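## Task

The liquid handler stopped because the 200 uL tip rack at D1 is used up. Move that empty rack into WASTE. Take a full 200 uL rack from SHELF, remove its cover and drop the cover into WASTE, then set the uncovered rack on D1 so it sits fully down and level between the locators, with its A1 well at the corner marked 'A1'. Never hold a piece of labware or a cover above the open reservoir (D2) or the open sample plates (D3, D5). Every other item and cover on D1 to D5 and on SHELF must finish exactly as it began. Release the gripper, back away (contact with RESUME or its box is allowed), then press RESUME, which ends the job. Do not press it if D1 is empty, holds something other than the full rack, has a cover on that rack, or if any item on D1 to D5 is not seated. If something you were required to fix is still wrong, leaving RESUME unpressed is better than pressing it.

## Robot and tools

Robot: one Doosan M1013 six-joint arm carrying a Robotiq 2F-140 two-finger gripper. There is only one arm, so every motion argument is a single row for that gripper.

Scene frame: origin on the table top straight below the arm base, +z up, +x forward from the base, +y to the left when looking along +x. D1 to D5 stand side by side, D1 furthest to the left seen from the base. Other stations: SHELF (labware storage), WASTE (a loose bin that must stay upright; nothing may stick out over its rim; an item may be lowered to the rim and released to fall in), RG (a spare nest for regripping) and RESUME (a key on a box, pressed by pushing it horizontally straight into the box until it latches).

Labware orientation: plates and tip racks carry an ID label on the short end next to column 1 and on the long side next to row H; tip racks also show their size (200 or 1000). Well A1 lies at the labelled short end, in the corner opposite the labelled long side.

Gripper axes: the fingers point along the gripper's +z; they open and close along its y. The reported end_effector_position is the midpoint between the closed pads; closed fingertips stick out about 33 mm beyond it, fully open ones about 9 mm. Closing pushes the tips roughly 24 mm further out, so keep that gap above a surface.

The row: 9 numbers, each in [-1, 1], in the order dx, dy, dz, rx, ry, rz, position, force_limit, speed. The first six are an offset, not a pose: they are measured in the gripper's own axes from the gripper's measured pose when the action began (for a call's first action, the last pose a result reported). Scale: 1.0 equals 0.6 m for dx, dy, dz and 180 degrees for the rotation vector rx, ry, rz. position: +1 fully open (140 mm), about -0.8 pads touching, -1 closes until blocked. force_limit: about 14 N at -1, 60 N at 0, 107 N at +1. speed (finger speed): about 30 mm/s at -1, 140 at 0, 250 at +1.

execute_actions(actions): a list of up to 15 actions; each action is a table of up to 15 rows, one row per 1/30 s step; if shorter, the last row is held to fill 15 steps. Every row in an action is an offset from that action's start pose, not from the row before. An empty list just returns state and images. Per step the commanded pose is clipped to 70 mm and 16 degrees from the measured pose, so far targets need further actions.

move(target, speed, stop_force, blocking): target is one 9-number row, offset from the pose in the latest result that has one. The gripper travels a straight path lasting 0.5 to 10 s; it ignores obstacles. speed is in m/s, 0.002 to 0.5 (default 0.25); turning is capped at twice that in rad/s. stop_force (20 to 80 N, optional, not before 0.2 s of scene time) ends the path when push against the motion rises by that much; use it with a very low speed, leave it out when moving away from something you press on, and do not rely on it during rotations. blocking=false returns after 0.5 s; it cannot be combined with stop_force; other motion commands are refused until you wait or stop.

wait(seconds): 0 to 10, arm holds its last command. stop: brakes a running move. zoom_image(camera, region): camera is cam_high (896x504) or cam_wrist (504x504); region is [x0, y0, x1, y1] in pixels, at most 504 by 504. read_manual(section): licence text only. finished_scene(scene): 1 or 2, ends that scene irreversibly.

Results: a state line with end_effector_position (m), end_effector_quat_wxyz and velocities; the printed position may be off, more at long reach. object_status: 0 moving, 1 blocked while opening, 2 blocked while closing (a grip), 3 reached target or pads met. Check for 2 after closing. To squeeze harder while gripping, raise force_limit and nudge position (e.g. -1 to -0.98). position_measured is in counts: 3 open, 230 pads touching. "Hand target" shows the pose being driven to. "pose unreachable" means the clearance check altered the command. The move: line gives the ending (done, off_target, moving, held, fault, contact) and limits (paced = clipped, held = some steps blocked, after which the arm may surge). Also reported: joint torques, flange force (includes held weight; may read no reading), MOTOR HOT warnings and fault lines.

Avoid: the arm is stiff, so commanding even a few mm into a firm surface can trigger a stop; an outside force of 144 N or a joint reaching its load limit (waist and shoulder 306, elbow 144, wrist joints 40.5 N m) halts the arm for 10 s. Don't drop, slam or knock items, never push anything off the table, keep WASTE upright, and never carry a held item above an open plate or reservoir. Loose objects may occasionally be nudged by outside disturbances; recheck before pressing RESUME.

Each tool is called after "Call:" by a JSON object that holds its "name" and its "arguments", one argument or row to a line.

## Session

Call:
{"name": "execute_actions", "arguments": {
  "actions": []
}}

Scene clock: 0.00 s.
end_effector_position=(+0.6709, +0.4433, +0.1025) position_measured=3 object_status=3 end_effector_quat_wxyz=(-0.120, -0.505, +0.696, +0.496) end_effector_velocity=(+0.001, -0.000, +0.001) end_effector_angular_velocity=(+0.001, -0.002, +0.000)
Joint positions: [0.265 0.907 1.325 0.804 1.693 3.451]
Joint velocities: [-0.    -0.    -0.001 -0.     0.    -0.001]
Joint torques (N m, as the joint torque sensors report them, + toward a larger angle): no reading
Flange force (N, the push that the arm receives, along the gripper's own x y z axes): no reading
Hand target: +0.671, +0.443, +0.102; -0.120, -0.505, +0.696, +0.496

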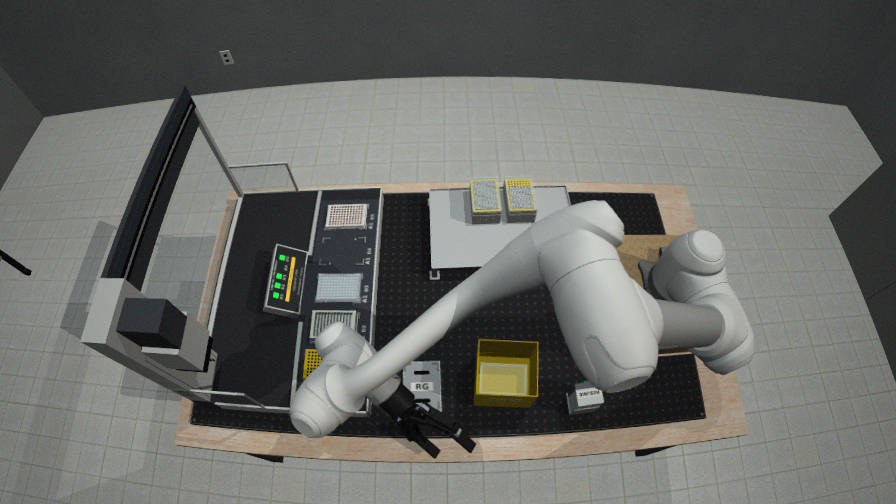

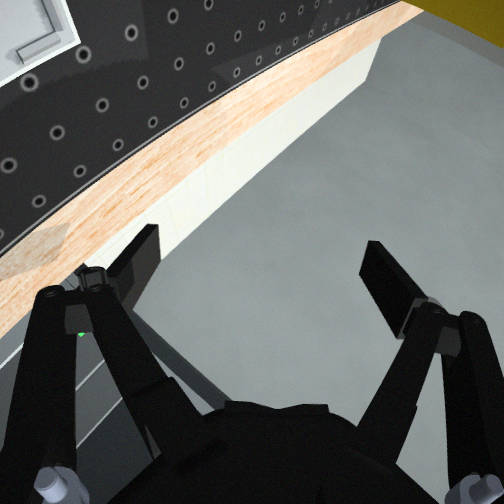

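Call:
{"name": "zoom_image", "arguments": {
  "camera": "cam_high",
  "region": [400, 160, 620, 290]
}}

Call:
{"name": "zoom_image", "arguments": {
  "camera": "cam_high",
  "region": [200, 170, 460, 430]
}}

Call:
{"name": "move", "arguments": {
  "target": [-0.139,0.338,-0.2,0,0,0,1,0,0]
}}

Region (400, 160, 620, 290) of cam_high's 896x504 image, scaled by 2.291, with more detail than that image has; it fills the top 298 rows of this view, and the rest is white.

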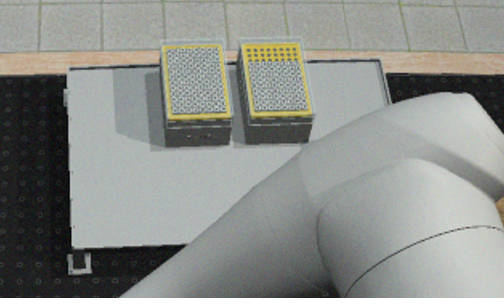

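Region (200, 170, 460, 430) of cam_high's 896x504 image, scaled by 1.938, with more detail than that image has.

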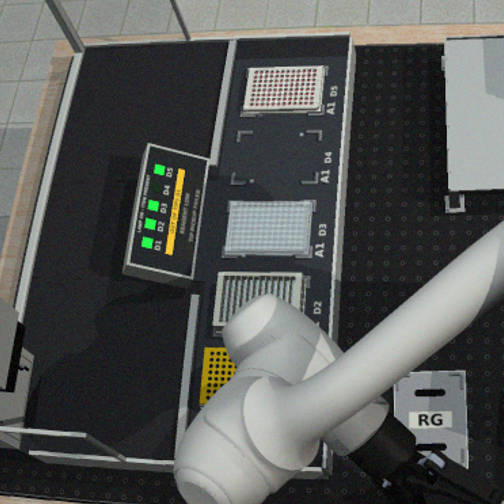

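Scene clock: 1.47 s.
end_effector_position=(+0.6712, +0.4429, +0.3528) position_measured=3 object_status=3 end_effector_quat_wxyz=(-0.120, -0.505, +0.695, +0.496) end_effector_velocity=(-0.000, +0.000, -0.001) end_effector_angular_velocity=(-0.001, +0.003, +0.000)
Joint positions: [0.262 0.708 1.195 0.862 1.918 3.699]
Joint velocities: [0.    0.002 0.001 0.    0.    0.001]
Joint torques (N m, as the joint torque sensors report them, + toward a larger angle): [  -4.85 -101.01  -39.74    4.27    1.22   -0.94]
Flange force (N, the push that the arm receives, along the gripper's own x y z axes): [1.2 7.8 5.9]
Hand target: +0.671, +0.443, +0.353; -0.120, -0.505, +0.695, +0.496
Off the commanded pose: 0.000 m, 0 deg.
move: done
camera_calibration (this result's frames):
cam_wrist: T_world_to_cam=[[-0.624084, -0.0669693, 0.778482, 0.180676], [0.674992, 0.45565, 0.580318, -0.861887], [-0.393579, 0.887636, -0.239161, 0.139967], [0, 0, 0, 1]] pos_world=[0.749612, 0.280579, 0.392989]

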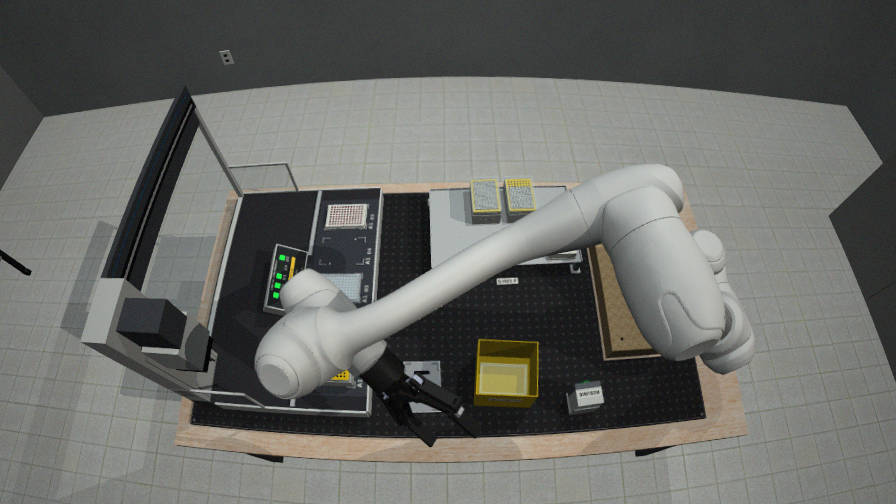

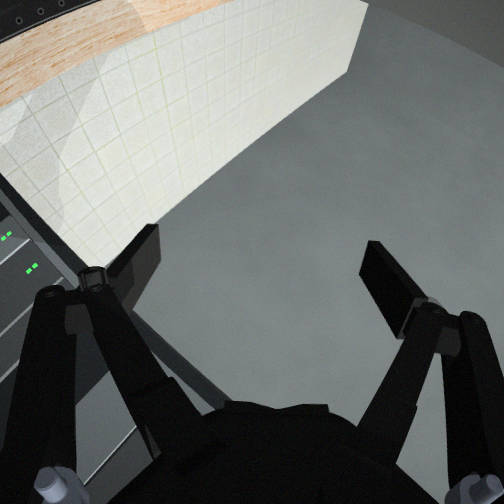

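Call:
{"name": "move", "arguments": {
  "target": [0.6135,0.28,-0.1168,0.2924,0.1784,-0.0901,1,0,0],
  "speed": 0.4
}}

Scene clock: 4.00 s.
end_effector_position=(+0.4514, +0.0993, +0.4002) position_measured=3 object_status=3 end_effector_quat_wxyz=(-0.001, +0.707, -0.707, -0.000) end_effector_velocity=(+0.000, -0.000, -0.000) end_effector_angular_velocity=(-0.000, +0.001, +0.001)
Joint positions: [ 0.157 -0.135  1.888  0.009  1.396  3.27 ]
Joint velocities: [ 0.     0.001 -0.001 -0.     0.    -0.001]
Joint torques (N m, as the joint torque sensors report them, + toward a larger angle): [ -3.54 -22.84 -41.76   4.25  -0.08  -1.01]
Flange force (N, the push that the arm receives, along the gripper's own x y z axes): [-7.2 7.5 0.0]
Hand target: +0.451, +0.099, +0.400; -0.001, +0.707, -0.707, +0.000
Off the commanded pose: 0.001 m, 0 deg.
move: done
camera_calibration (this result's frames):
cam_wrist: T_world_to_cam=[[-0.99662, -0.0817203, -0.00833863, 0.468159], [-0.0760154, 0.879018, 0.47069, -0.243632], [-0.0311351, 0.469733, -0.882259, 0.505048], [0, 0, 0, 1]] pos_world=[0.463782, 0.0151773, 0.564162]

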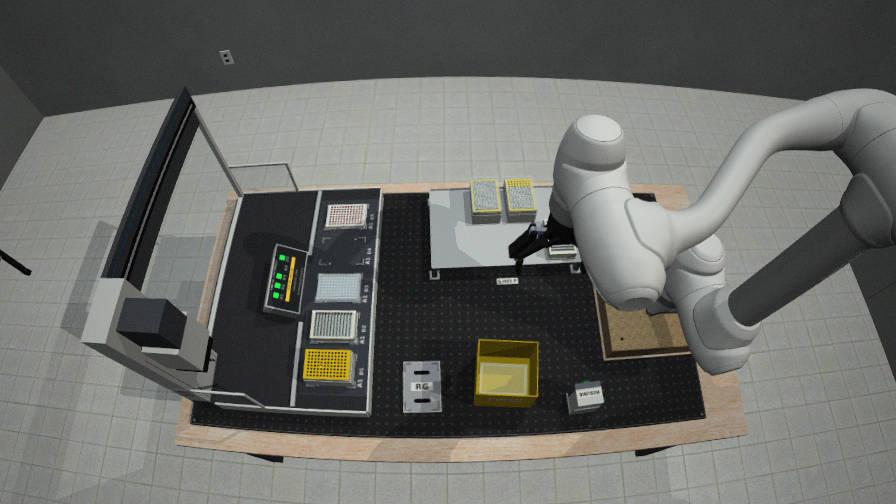

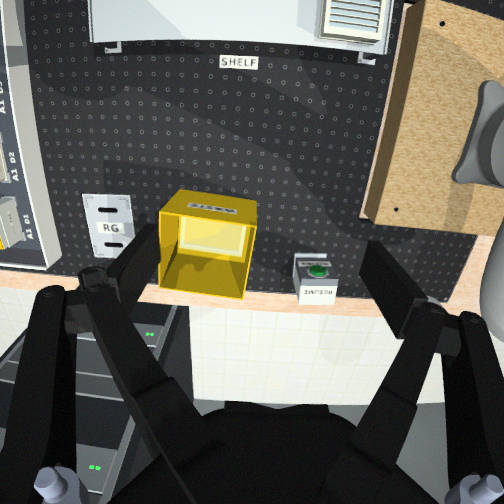

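Call:
{"name": "move", "arguments": {
  "target": [0.05,-0.2,0.25,0,0.46,0,1,0,0],
  "speed": 0.4
}}

Call:
{"name": "zoom_image", "arguments": {
  "camera": "cam_wrist",
  "region": [100, 0, 420, 260]
}}

Scene clock: 6.33 s.
end_effector_position=(+0.5707, +0.0694, +0.2489) position_measured=3 object_status=3 end_effector_quat_wxyz=(+0.467, +0.531, -0.531, +0.468) end_effector_velocity=(+0.001, -0.001, -0.000) end_effector_angular_velocity=(+0.002, -0.002, +0.000)
Joint positions: [ 0.585  0.601  1.874 -1.039  1.792  4.135]
Joint velocities: [-0.001 -0.     0.    -0.    -0.002  0.002]
Joint torques (N m, as the joint torque sensors report them, + toward a larger angle): [ -4.63 -74.6  -22.49  -0.34   2.09  -1.05]
Flange force (N, the push that the arm receives, along the gripper's own x y z axes): [4.6 9.7 -1.1]
Hand target: +0.571, +0.069, +0.249; +0.467, +0.531, -0.531, +0.468
Off the commanded pose: 0.002 m, 0 deg.
move: done
camera_calibration (this result's frames):
cam_wrist: T_world_to_cam=[[-0.996711, -0.0181951, 0.078969, 0.557242], [-0.0749507, 0.577521, -0.812928, 0.202711], [-0.0308149, -0.816173, -0.576985, 0.402378], [0, 0, 0, 1]] pos_world=[0.583001, 0.22148, 0.35295]

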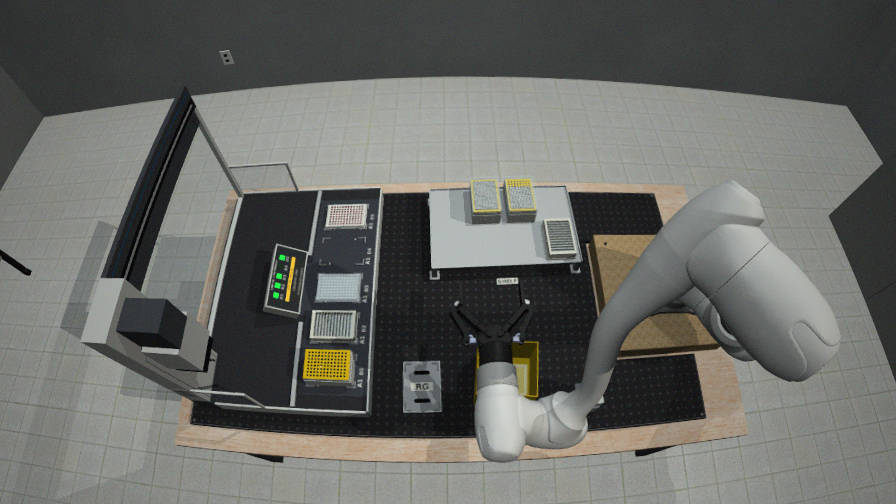

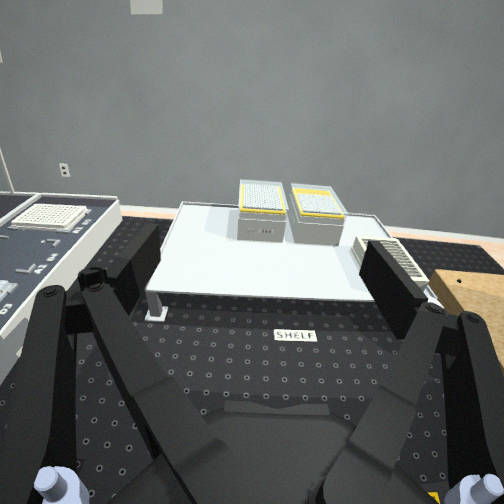

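Region (100, 0, 420, 260) of cam_wrist's 504x504 image, scaled by 1.575, with more detail than that image has; it fills the top 410 rows of this view, and the rest is white.

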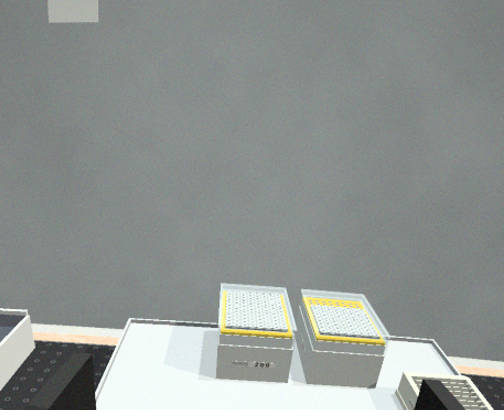

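Call:
{"name": "zoom_image", "arguments": {
  "camera": "cam_high",
  "region": [290, 300, 450, 420]
}}

Call:
{"name": "zoom_image", "arguments": {
  "camera": "cam_high",
  "region": [440, 165, 600, 285]
}}

Region (290, 300, 450, 420) of cam_high's 896x504 image, scaled by 3.150, with more detail than that image has; it fills the top 378 rows of this view, and the rest is white.

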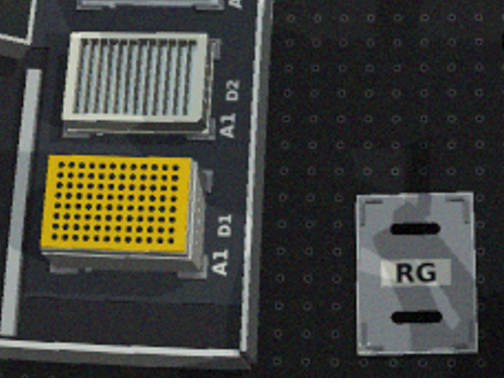

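Region (440, 165, 600, 285) of cam_high's 896x504 image, scaled by 3.150, with more detail than that image has; it fills the top 378 rows of this view, and the rest is white.

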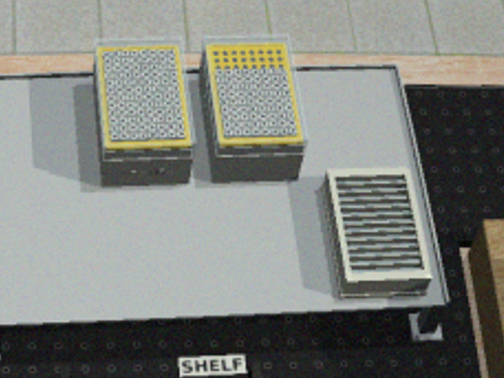

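Call:
{"name": "move", "arguments": {
  "target": [0.052,-0.648,-0.26,0,-0.4594,0,1,0,0],
  "speed": 0.4
}}

Scene clock: 8.83 s.
end_effector_position=(+0.9598, +0.2211, +0.3000) position_measured=3 object_status=3 end_effector_quat_wxyz=(-0.000, +0.707, -0.707, +0.001) end_effector_velocity=(+0.000, +0.000, +0.001) end_effector_angular_velocity=(+0.001, -0.001, -0.001)
Joint positions: [0.214 0.768 0.869 0.008 1.512 3.327]
Joint velocities: [-0.    -0.    -0.001  0.001  0.     0.   ]
Joint torques (N m, as the joint torque sensors report them, + toward a larger angle): [  -3.57 -106.02  -42.34    4.24    0.01   -1.2 ]
Flange force (N, the push that the arm receives, along the gripper's own x y z axes): [0.1 17.4 0.4]
Hand target: +0.960, +0.221, +0.300; -0.000, +0.707, -0.707, +0.001
Off the commanded pose: 0.001 m, 0 deg.
move: done
camera_calibration (this result's frames):
cam_wrist: T_world_to_cam=[[-0.996602, -0.0819682, -0.00815075, 0.98387], [-0.0762016, 0.879841, 0.469119, -0.264447], [-0.0312814, 0.468146, -0.883097, 0.376071], [0, 0, 0, 1]] pos_world=[0.97214, 0.137261, 0.464184]

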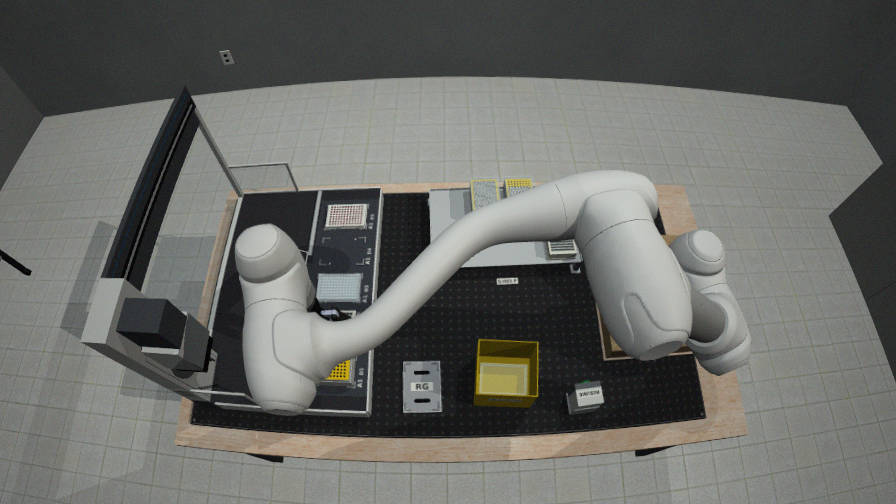

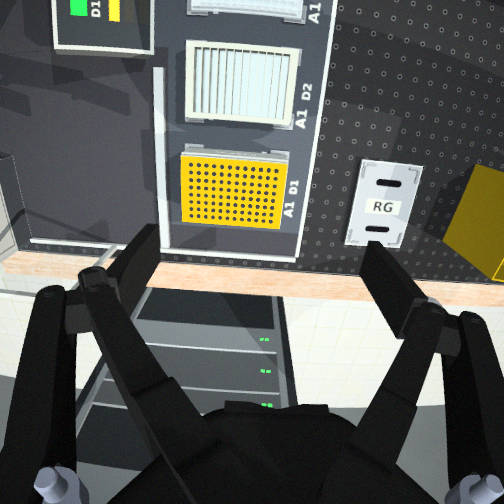

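Call:
{"name": "move", "arguments": {
  "target": [-0.015,-0.048,0.13,0,0,0,1,0,0]
}}

Call:
{"name": "zoom_image", "arguments": {
  "camera": "cam_wrist",
  "region": [130, 100, 390, 300]
}}

Scene clock: 9.77 s.
end_effector_position=(+0.9886, +0.2300, +0.2219) position_measured=3 object_status=3 end_effector_quat_wxyz=(-0.000, +0.707, -0.707, +0.001) end_effector_velocity=(+0.000, -0.001, +0.000) end_effector_angular_velocity=(+0.000, -0.000, -0.002)
Joint positions: [0.218 0.848 0.867 0.008 1.435 3.331]
Joint velocities: [-0.001  0.    -0.001  0.     0.     0.001]
Joint torques (N m, as the joint torque sensors report them, + toward a larger angle): [  -3.75 -115.05  -42.73    4.26   -0.08   -1.06]
Flange force (N, the push that the arm receives, along the gripper's own x y z axes): [-0.4 14.3 -1.8]
Hand target: +0.989, +0.230, +0.222; -0.000, +0.707, -0.707, +0.001
Off the commanded pose: 0.000 m, 0 deg.
move: done
camera_calibration (this result's frames):
cam_wrist: T_world_to_cam=[[-0.996611, -0.0818594, -0.00810008, 1.01262], [-0.0760812, 0.879842, 0.469137, -0.233563], [-0.0312764, 0.468163, -0.883088, 0.303784], [0, 0, 0, 1]] pos_world=[1.00092, 0.146171, 0.386043]

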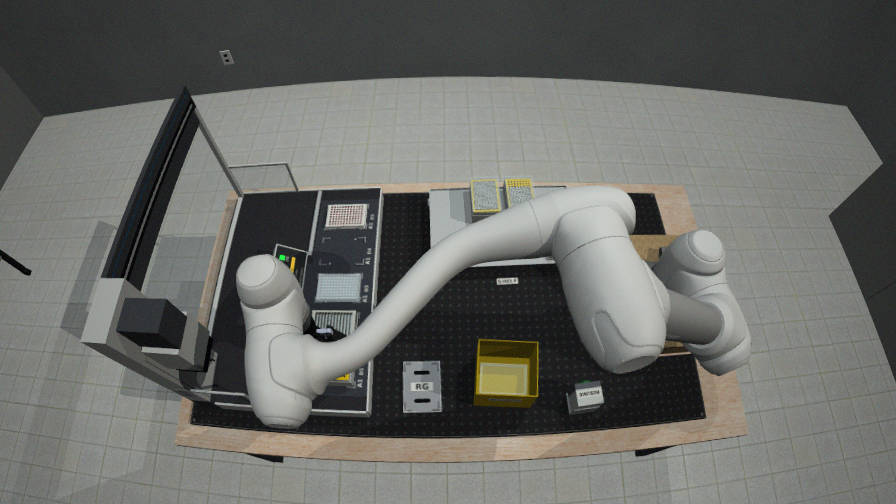

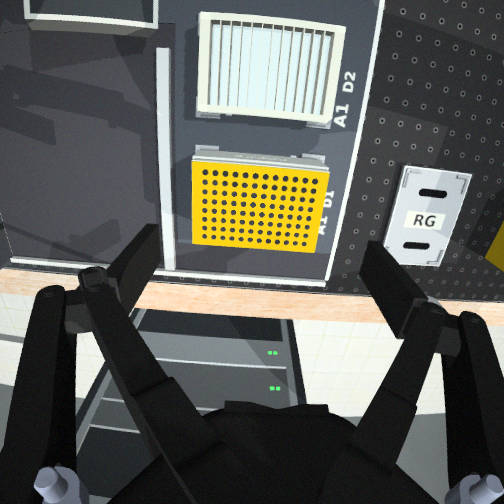

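Region (130, 100, 390, 300) of cam_wrist's 504x504 image, scaled by 1.938, with more detail than that image has; it fills the top 388 rows of this view, and the rest is white.

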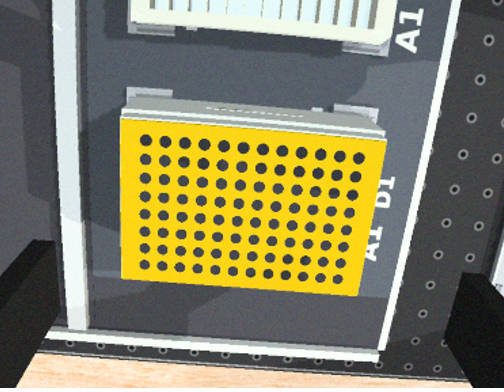

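Call:
{"name": "move", "arguments": {
  "target": [-0.009,-0.0036,0.128,0,0,0,1,0,0]
}}

Scene clock: 10.67 s.
end_effector_position=(+0.9907, +0.2353, +0.1449) position_measured=3 object_status=3 end_effector_quat_wxyz=(-0.000, +0.707, -0.707, +0.001) end_effector_velocity=(+0.001, +0.000, +0.001) end_effector_angular_velocity=(+0.000, -0.002, -0.001)
Joint positions: [0.223 0.884 0.939 0.008 1.326 3.336]
Joint velocities: [ 0.    -0.001 -0.    -0.    -0.001  0.001]
Joint torques (N m, as the joint torque sensors report them, + toward a larger angle): [  -2.64 -115.89  -41.01    4.02   -0.12   -1.09]
Flange force (N, the push that the arm receives, along the gripper's own x y z axes): [-0.3 10.6 -2.8]
Hand target: +0.991, +0.235, +0.145; -0.000, +0.707, -0.707, +0.001
Off the commanded pose: 0.000 m, 0 deg.
move: done
camera_calibration (this result's frames):
cam_wrist: T_world_to_cam=[[-0.996626, -0.0816899, -0.00794557, 1.01449], [-0.0758592, 0.879859, 0.469141, -0.202147], [-0.0313331, 0.468161, -0.883088, 0.233485], [0, 0, 0, 1]] pos_world=[1.00305, 0.151426, 0.309084]

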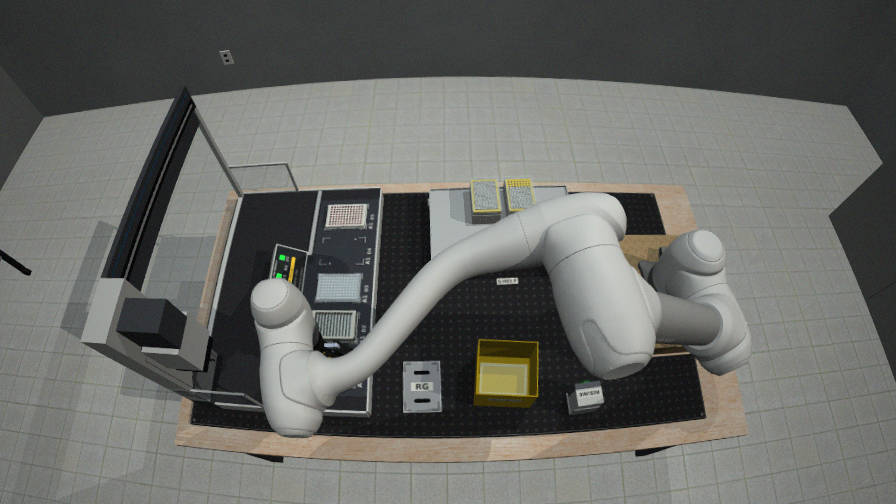

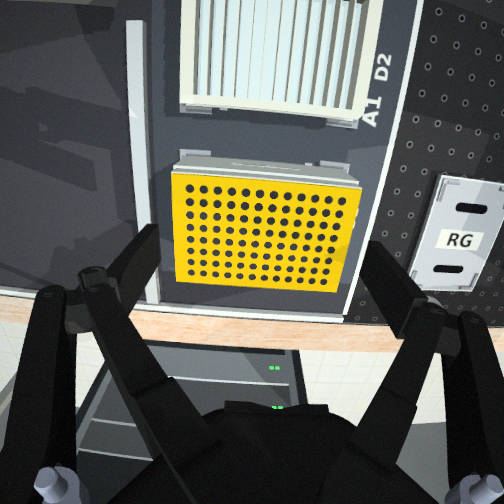

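Centred. Descend and grip.

Call:
{"name": "move", "arguments": {
  "target": [0,0,0.075,0,0,0,1,0,0],
  "speed": 0.06
}}

Call:
{"name": "move", "arguments": {
  "target": [0,0,0,0,0,0,-1,0,-0.5]
}}

Scene clock: 11.73 s.
end_effector_position=(+0.9906, +0.2352, +0.0998) position_measured=3 object_status=3 end_effector_quat_wxyz=(-0.000, +0.707, -0.707, +0.000) end_effector_velocity=(-0.000, -0.000, +0.000) end_effector_angular_velocity=(-0.000, +0.001, -0.000)
Joint positions: [0.223 0.908 0.978 0.008 1.263 3.335]
Joint velocities: [-0.    -0.     0.     0.     0.001 -0.   ]
Joint torques (N m, as the joint torque sensors report them, + toward a larger angle): [  -3.63 -117.51  -41.97    3.85   -0.07   -1.11]
Flange force (N, the push that the arm receives, along the gripper's own x y z axes): [-0.1 15.1 -2.3]
Hand target: +0.991, +0.235, +0.100; -0.000, +0.707, -0.707, +0.001
Off the commanded pose: 0.000 m, 0 deg.
move: done
camera_calibration (this result's frames):
cam_wrist: T_world_to_cam=[[-0.996635, -0.0815963, -0.00774973, 1.01403], [-0.0756854, 0.879883, 0.469124, -0.181052], [-0.0314599, 0.468132, -0.883098, 0.193768], [0, 0, 0, 1]] pos_world=[1.00301, 0.151336, 0.263911]

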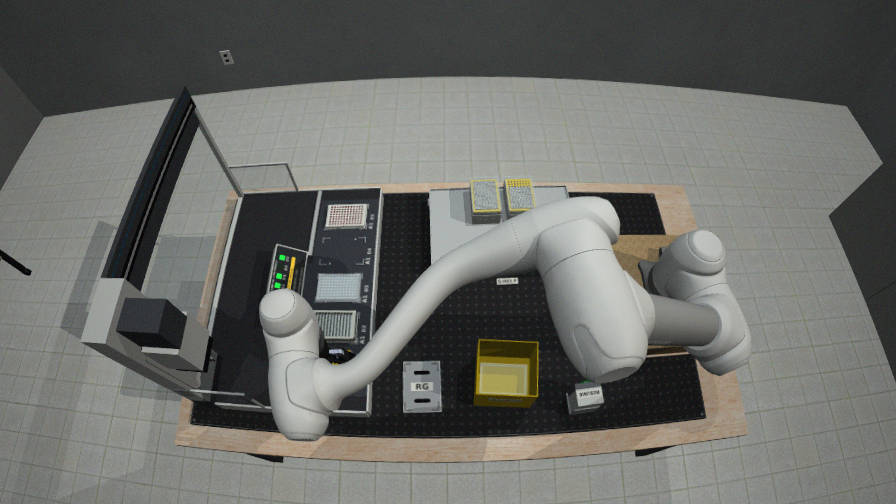

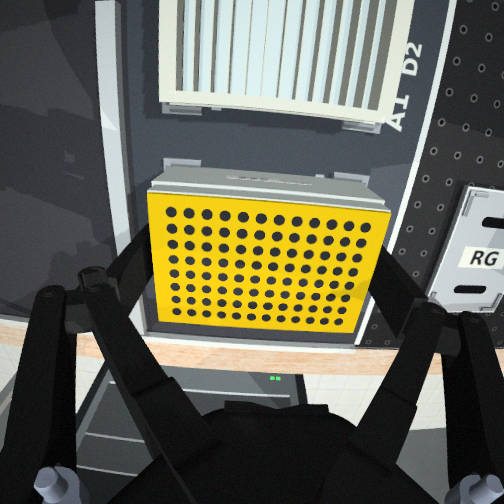

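Scene clock: 12.23 s.
end_effector_position=(+0.9908, +0.2352, +0.1000) position_measured=31 object_status=2 end_effector_quat_wxyz=(-0.001, +0.707, -0.707, +0.001) end_effector_velocity=(-0.001, -0.000, -0.000) end_effector_angular_velocity=(-0.000, +0.002, -0.001)
Joint positions: [0.223 0.908 0.978 0.008 1.263 3.335]
Joint velocities: [-0.     0.     0.001 -0.     0.001  0.001]
Joint torques (N m, as the joint torque sensors report them, + toward a larger angle): [  0.77 -86.78 -17.18   5.54   6.57  -0.92]
Flange force (N, the push that the arm receives, along the gripper's own x y z axes): [-0.6 -5.8 -28.2]
Hand target: +0.991, +0.235, +0.100; -0.000, +0.707, -0.707, +0.000
Off the commanded pose: 0.000 m, 0 deg.
move: done
camera_calibration (this result's frames):
cam_wrist: T_world_to_cam=[[-0.99663, -0.0815983, -0.00841022, 1.01429], [-0.0759941, 0.879823, 0.469188, -0.18086], [-0.0308854, 0.468246, -0.883058, 0.193345], [0, 0, 0, 1]] pos_world=[1.0031, 0.151355, 0.264123]

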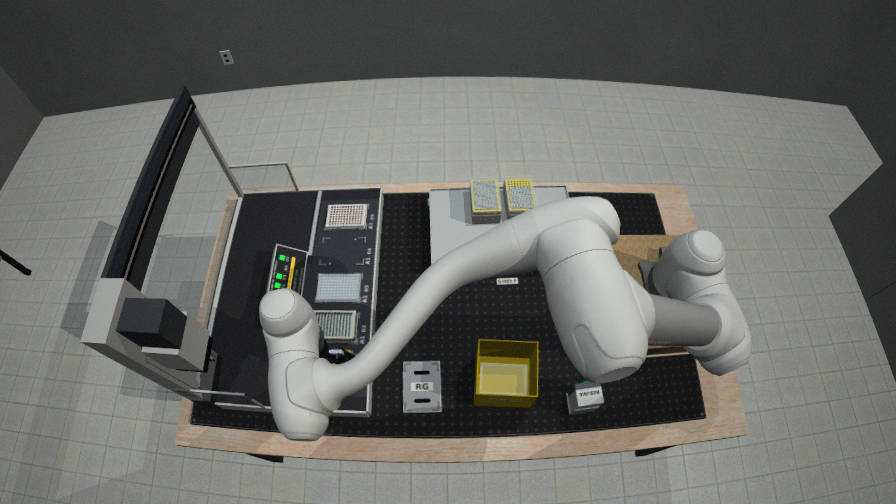

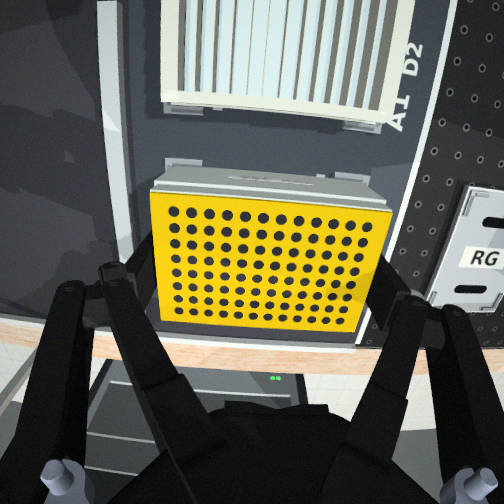

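Call:
{"name": "move", "arguments": {
  "target": [0,0,-0.2,0,0,0,-1,0,-0.5]
}}

Call:
{"name": "move", "arguments": {
  "target": [-0.015,0.77,-0.13,0,0,0.022,-1,0,-0.5],
  "speed": 0.4
}}

Scene clock: 13.27 s.
end_effector_position=(+0.9907, +0.2354, +0.2201) position_measured=32 object_status=2 end_effector_quat_wxyz=(-0.001, +0.707, -0.707, +0.001) end_effector_velocity=(+0.000, -0.000, +0.000) end_effector_angular_velocity=(-0.000, +0.000, +0.000)
Joint positions: [0.223 0.855 0.857 0.008 1.437 3.336]
Joint velocities: [-0.     0.001 -0.001 -0.     0.001 -0.   ]
Joint torques (N m, as the joint torque sensors report them, + toward a larger angle): [  -4.8  -113.89  -42.03    4.27   -0.12   -0.97]
Flange force (N, the push that the arm receives, along the gripper's own x y z axes): [-1.5 13.9 -1.1]
Hand target: +0.991, +0.235, +0.220; -0.001, +0.707, -0.707, +0.001
Off the commanded pose: 0.000 m, 0 deg.
move: done
camera_calibration (this result's frames):
cam_wrist: T_world_to_cam=[[-0.99661, -0.0818371, -0.00847487, 1.01531], [-0.076232, 0.879753, 0.469279, -0.23721], [-0.0309487, 0.468335, -0.883009, 0.299342], [0, 0, 0, 1]] pos_world=[1.00305, 0.151584, 0.384244]

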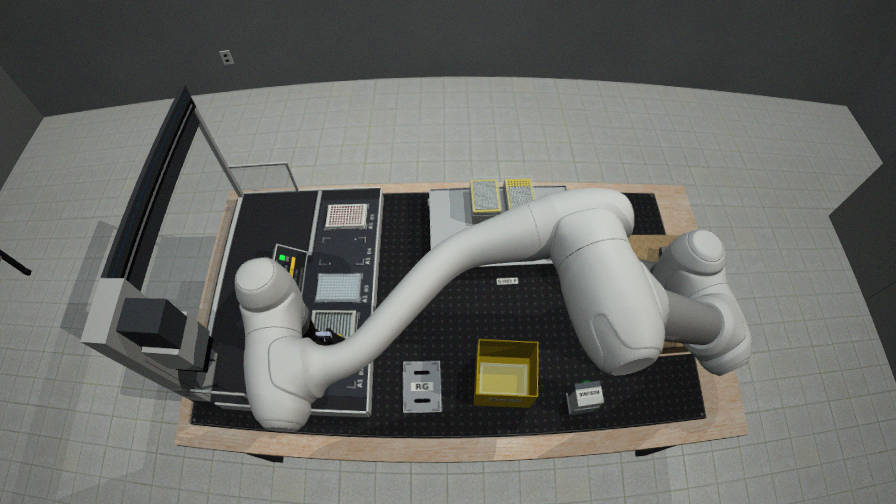

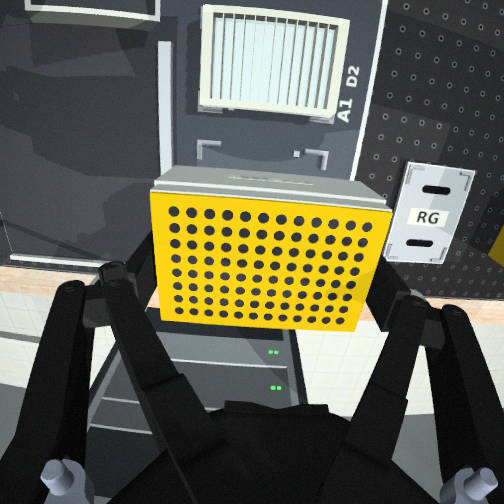

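Scene clock: 14.87 s.
end_effector_position=(+0.5289, +0.2441, +0.2984) position_measured=32 object_status=2 end_effector_quat_wxyz=(-0.001, +0.682, -0.731, +0.000) end_effector_velocity=(-0.000, -0.000, -0.000) end_effector_angular_velocity=(-0.002, +0.002, +0.003)
Joint positions: [0.391 0.105 1.842 0.01  1.201 3.571]
Joint velocities: [ 0.     0.001 -0.    -0.001  0.002 -0.003]
Joint torques (N m, as the joint torque sensors report them, + toward a larger angle): [ -3.42 -45.23 -39.94   3.81  -0.08  -0.85]
Flange force (N, the push that the arm receives, along the gripper's own x y z axes): [-2.0 9.2 -1.2]
Hand target: +0.529, +0.244, +0.298; -0.001, +0.682, -0.731, +0.001
Off the commanded pose: 0.001 m, 0 deg.
move: done
camera_calibration (this result's frames):
cam_wrist: T_world_to_cam=[[-0.99989, -0.0123642, -0.00824449, 0.541108], [-0.0147878, 0.882763, 0.469585, -0.350094], [0.0014719, 0.469655, -0.882849, 0.332645], [0, 0, 0, 1]] pos_world=[0.535382, 0.159512, 0.462535]

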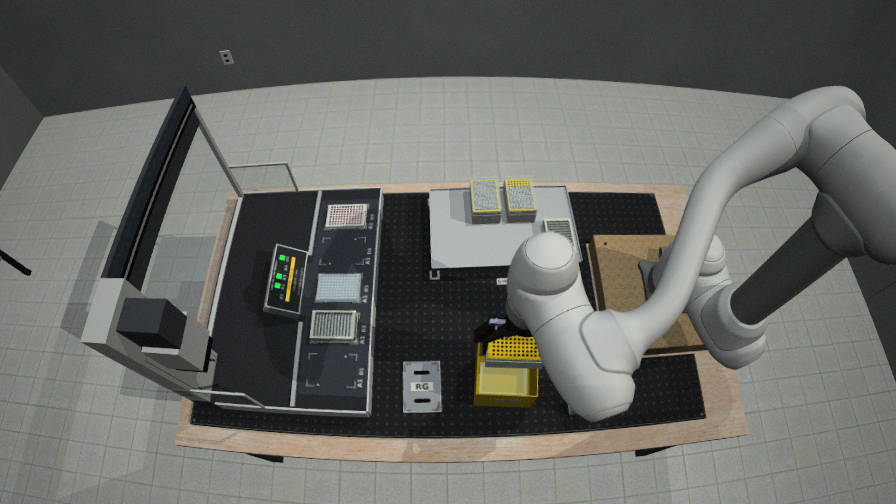

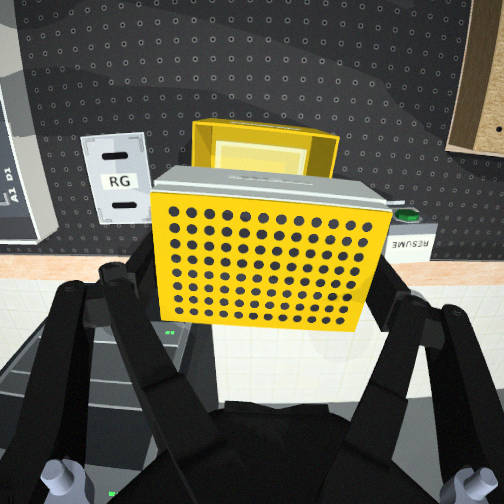

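Call:
{"name": "move", "arguments": {
  "target": [-0.015,0.01,0.205,0,0,0.005,-1,0,-0.5],
  "speed": 0.2
}}

Scene clock: 15.93 s.
end_effector_position=(+0.5235, +0.2532, +0.1753) position_measured=32 object_status=2 end_effector_quat_wxyz=(-0.001, +0.676, -0.737, +0.000) end_effector_velocity=(-0.000, -0.000, +0.000) end_effector_angular_velocity=(-0.000, +0.000, -0.000)
Joint positions: [0.411 0.201 1.977 0.011 0.969 3.605]
Joint velocities: [-0. -0.  0. -0.  0. -0.]
Joint torques (N m, as the joint torque sensors report them, + toward a larger angle): [ -4.36 -49.15 -35.87   3.35  -0.14  -1.12]
Flange force (N, the push that the arm receives, along the gripper's own x y z axes): [-2.1 12.4 -4.1]
Hand target: +0.524, +0.253, +0.175; -0.001, +0.676, -0.737, +0.001
Off the commanded pose: 0.000 m, 0 deg.
move: done
camera_calibration (this result's frames):
cam_wrist: T_world_to_cam=[[-0.99996, 0.00367135, -0.00814585, 0.530794], [-0.000582778, 0.882941, 0.469484, -0.307879], [0.00891595, 0.46947, -0.882904, 0.215792], [0, 0, 0, 1]] pos_world=[0.52867, 0.168583, 0.339392]

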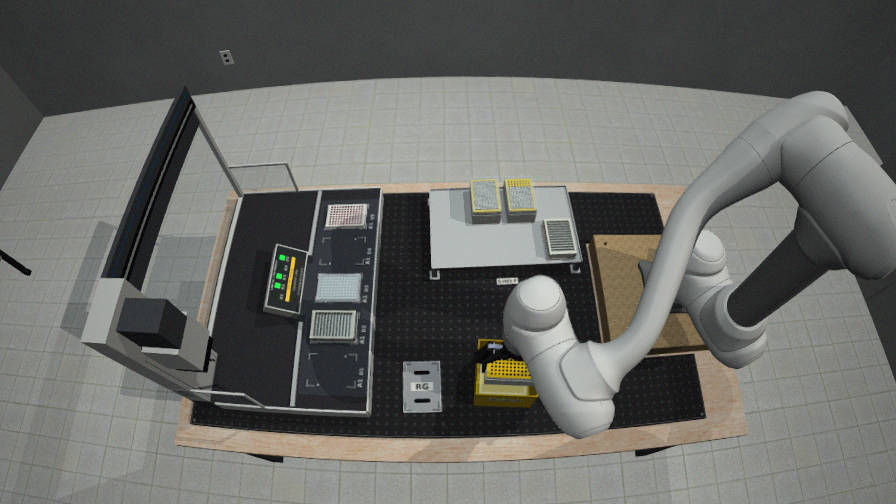

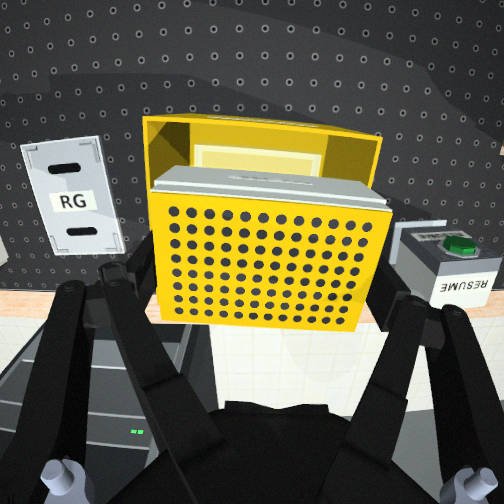

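Call:
{"name": "move", "arguments": {
  "target": [0,-0.008,0.012,0,0,0,-1,0,-0.5],
  "speed": 0.1
}}

Call:
{"name": "move", "arguments": {
  "target": [0,0,0,0,0,0,1,0,0]
}}

Call:
{"name": "move", "arguments": {
  "target": [0,0,-0.3,0,0,0,1,0,0],
  "speed": 0.4
}}

Scene clock: 16.67 s.
end_effector_position=(+0.5283, +0.2528, +0.1681) position_measured=32 object_status=2 end_effector_quat_wxyz=(-0.001, +0.676, -0.737, +0.000) end_effector_velocity=(+0.001, +0.000, -0.000) end_effector_angular_velocity=(+0.001, -0.001, -0.000)
Joint positions: [0.408 0.214 1.976 0.011 0.957 3.601]
Joint velocities: [ 0.     0.    -0.     0.    -0.001  0.001]
Joint torques (N m, as the joint torque sensors report them, + toward a larger angle): [ -3.8  -51.27 -34.79   3.45  -0.05  -0.86]
Flange force (N, the push that the arm receives, along the gripper's own x y z axes): [-2.5 9.3 -3.8]
Hand target: +0.528, +0.253, +0.168; -0.001, +0.676, -0.737, +0.000
Off the commanded pose: 0.000 m, 0 deg.
move: done
camera_calibration (this result's frames):
cam_wrist: T_world_to_cam=[[-0.99996, 0.00368093, -0.00815885, 0.535522], [-0.00058032, 0.882946, 0.469473, -0.304125], [0.00893192, 0.469459, -0.882909, 0.20958], [0, 0, 0, 1]] pos_world=[0.533452, 0.168166, 0.332188]

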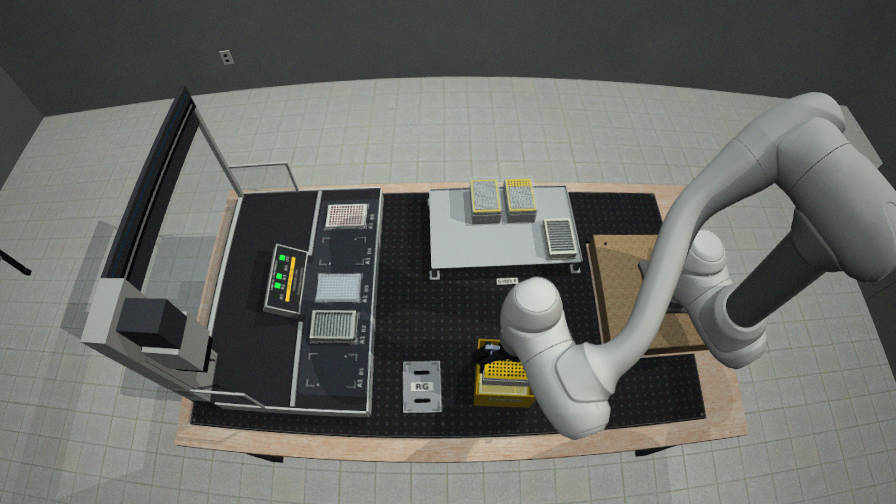

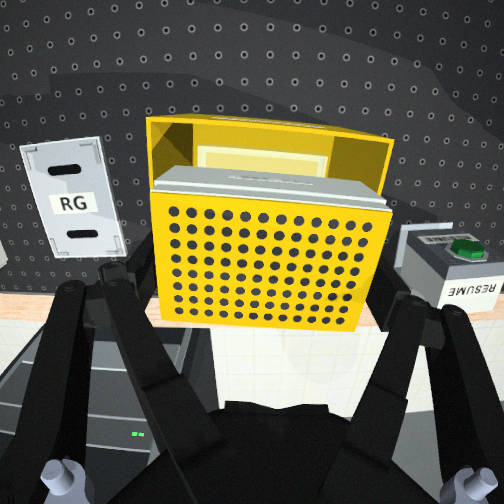

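Scene clock: 17.17 s.
end_effector_position=(+0.5283, +0.2528, +0.1681) position_measured=3 object_status=3 end_effector_quat_wxyz=(-0.001, +0.676, -0.737, +0.000) end_effector_velocity=(-0.000, +0.000, +0.000) end_effector_angular_velocity=(+0.000, -0.000, -0.001)
Joint positions: [0.408 0.214 1.976 0.011 0.957 3.601]
Joint velocities: [ 0.    -0.     0.     0.    -0.     0.001]
Joint torques (N m, as the joint torque sensors report them, + toward a larger angle): [ -3.65 -49.89 -34.41   3.49  -0.06  -1.09]
Flange force (N, the push that the arm receives, along the gripper's own x y z axes): [-1.7 10.5 -5.5]
Hand target: +0.528, +0.253, +0.168; -0.001, +0.676, -0.737, +0.000
Off the commanded pose: 0.000 m, 0 deg.
move: done
camera_calibration (this result's frames):
cam_wrist: T_world_to_cam=[[-0.99996, 0.00368439, -0.00817972, 0.535537], [-0.000587191, 0.88294, 0.469486, -0.304132], [0.00895196, 0.469472, -0.882902, 0.20957], [0, 0, 0, 1]] pos_world=[0.533461, 0.16817, 0.332196]

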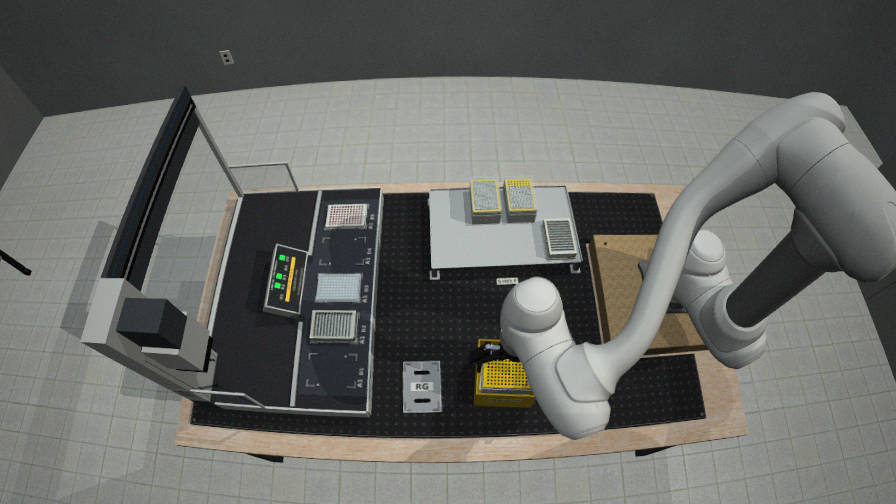

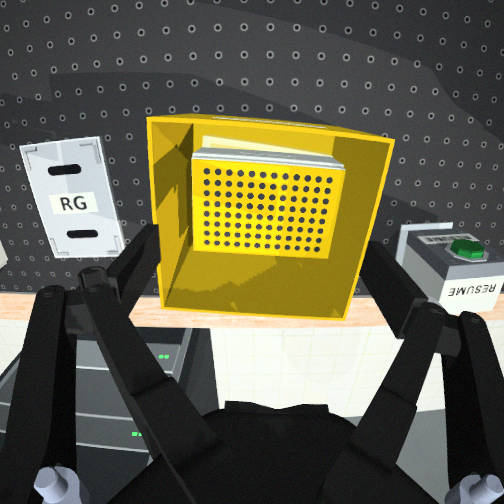

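Scene clock: 18.03 s.
end_effector_position=(+0.5282, +0.2531, +0.3482) position_measured=3 object_status=3 end_effector_quat_wxyz=(-0.001, +0.677, -0.736, +0.000) end_effector_velocity=(+0.000, +0.000, -0.000) end_effector_angular_velocity=(-0.001, +0.002, +0.000)
Joint positions: [0.405 0.083 1.771 0.01  1.293 3.602]
Joint velocities: [ 0.     0.001 -0.001  0.     0.001 -0.   ]
Joint torques (N m, as the joint torque sensors report them, + toward a larger angle): [ -3.51 -43.91 -40.83   4.08  -0.15  -0.86]
Flange force (N, the push that the arm receives, along the gripper's own x y z axes): [-1.9 9.4 -1.0]
Hand target: +0.528, +0.253, +0.348; -0.001, +0.677, -0.736, +0.000
Off the commanded pose: 0.000 m, 0 deg.
move: done
camera_calibration (this result's frames):
cam_wrist: T_world_to_cam=[[-0.999961, 0.00323665, -0.00820033, 0.536986], [-0.000993382, 0.882877, 0.469604, -0.388783], [0.00875982, 0.469594, -0.882839, 0.368531], [0, 0, 0, 1]] pos_world=[0.53335, 0.168449, 0.512331]

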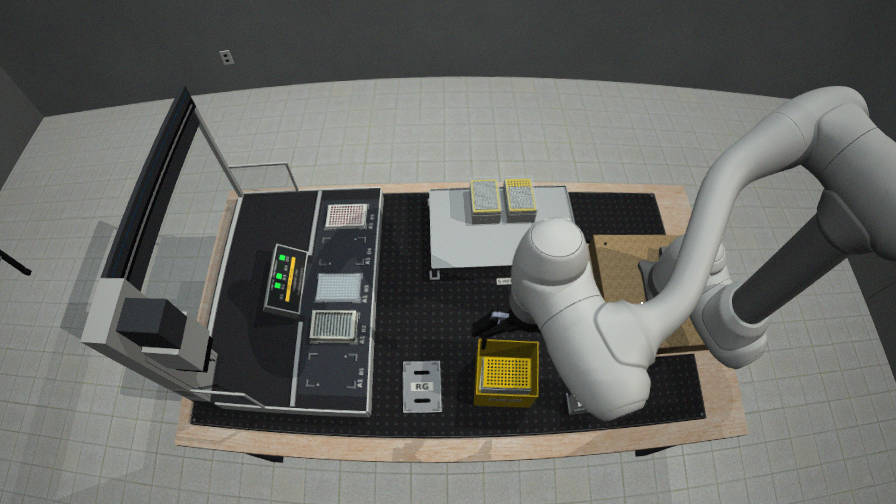

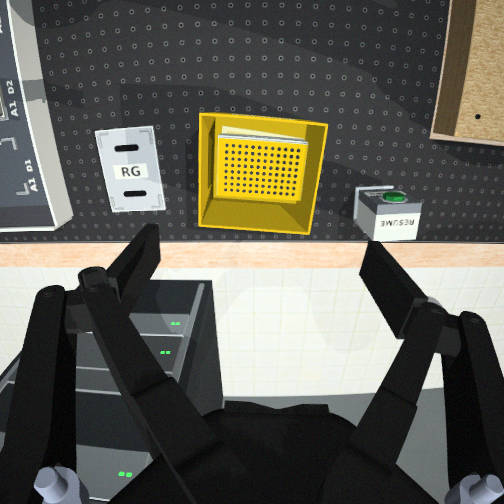

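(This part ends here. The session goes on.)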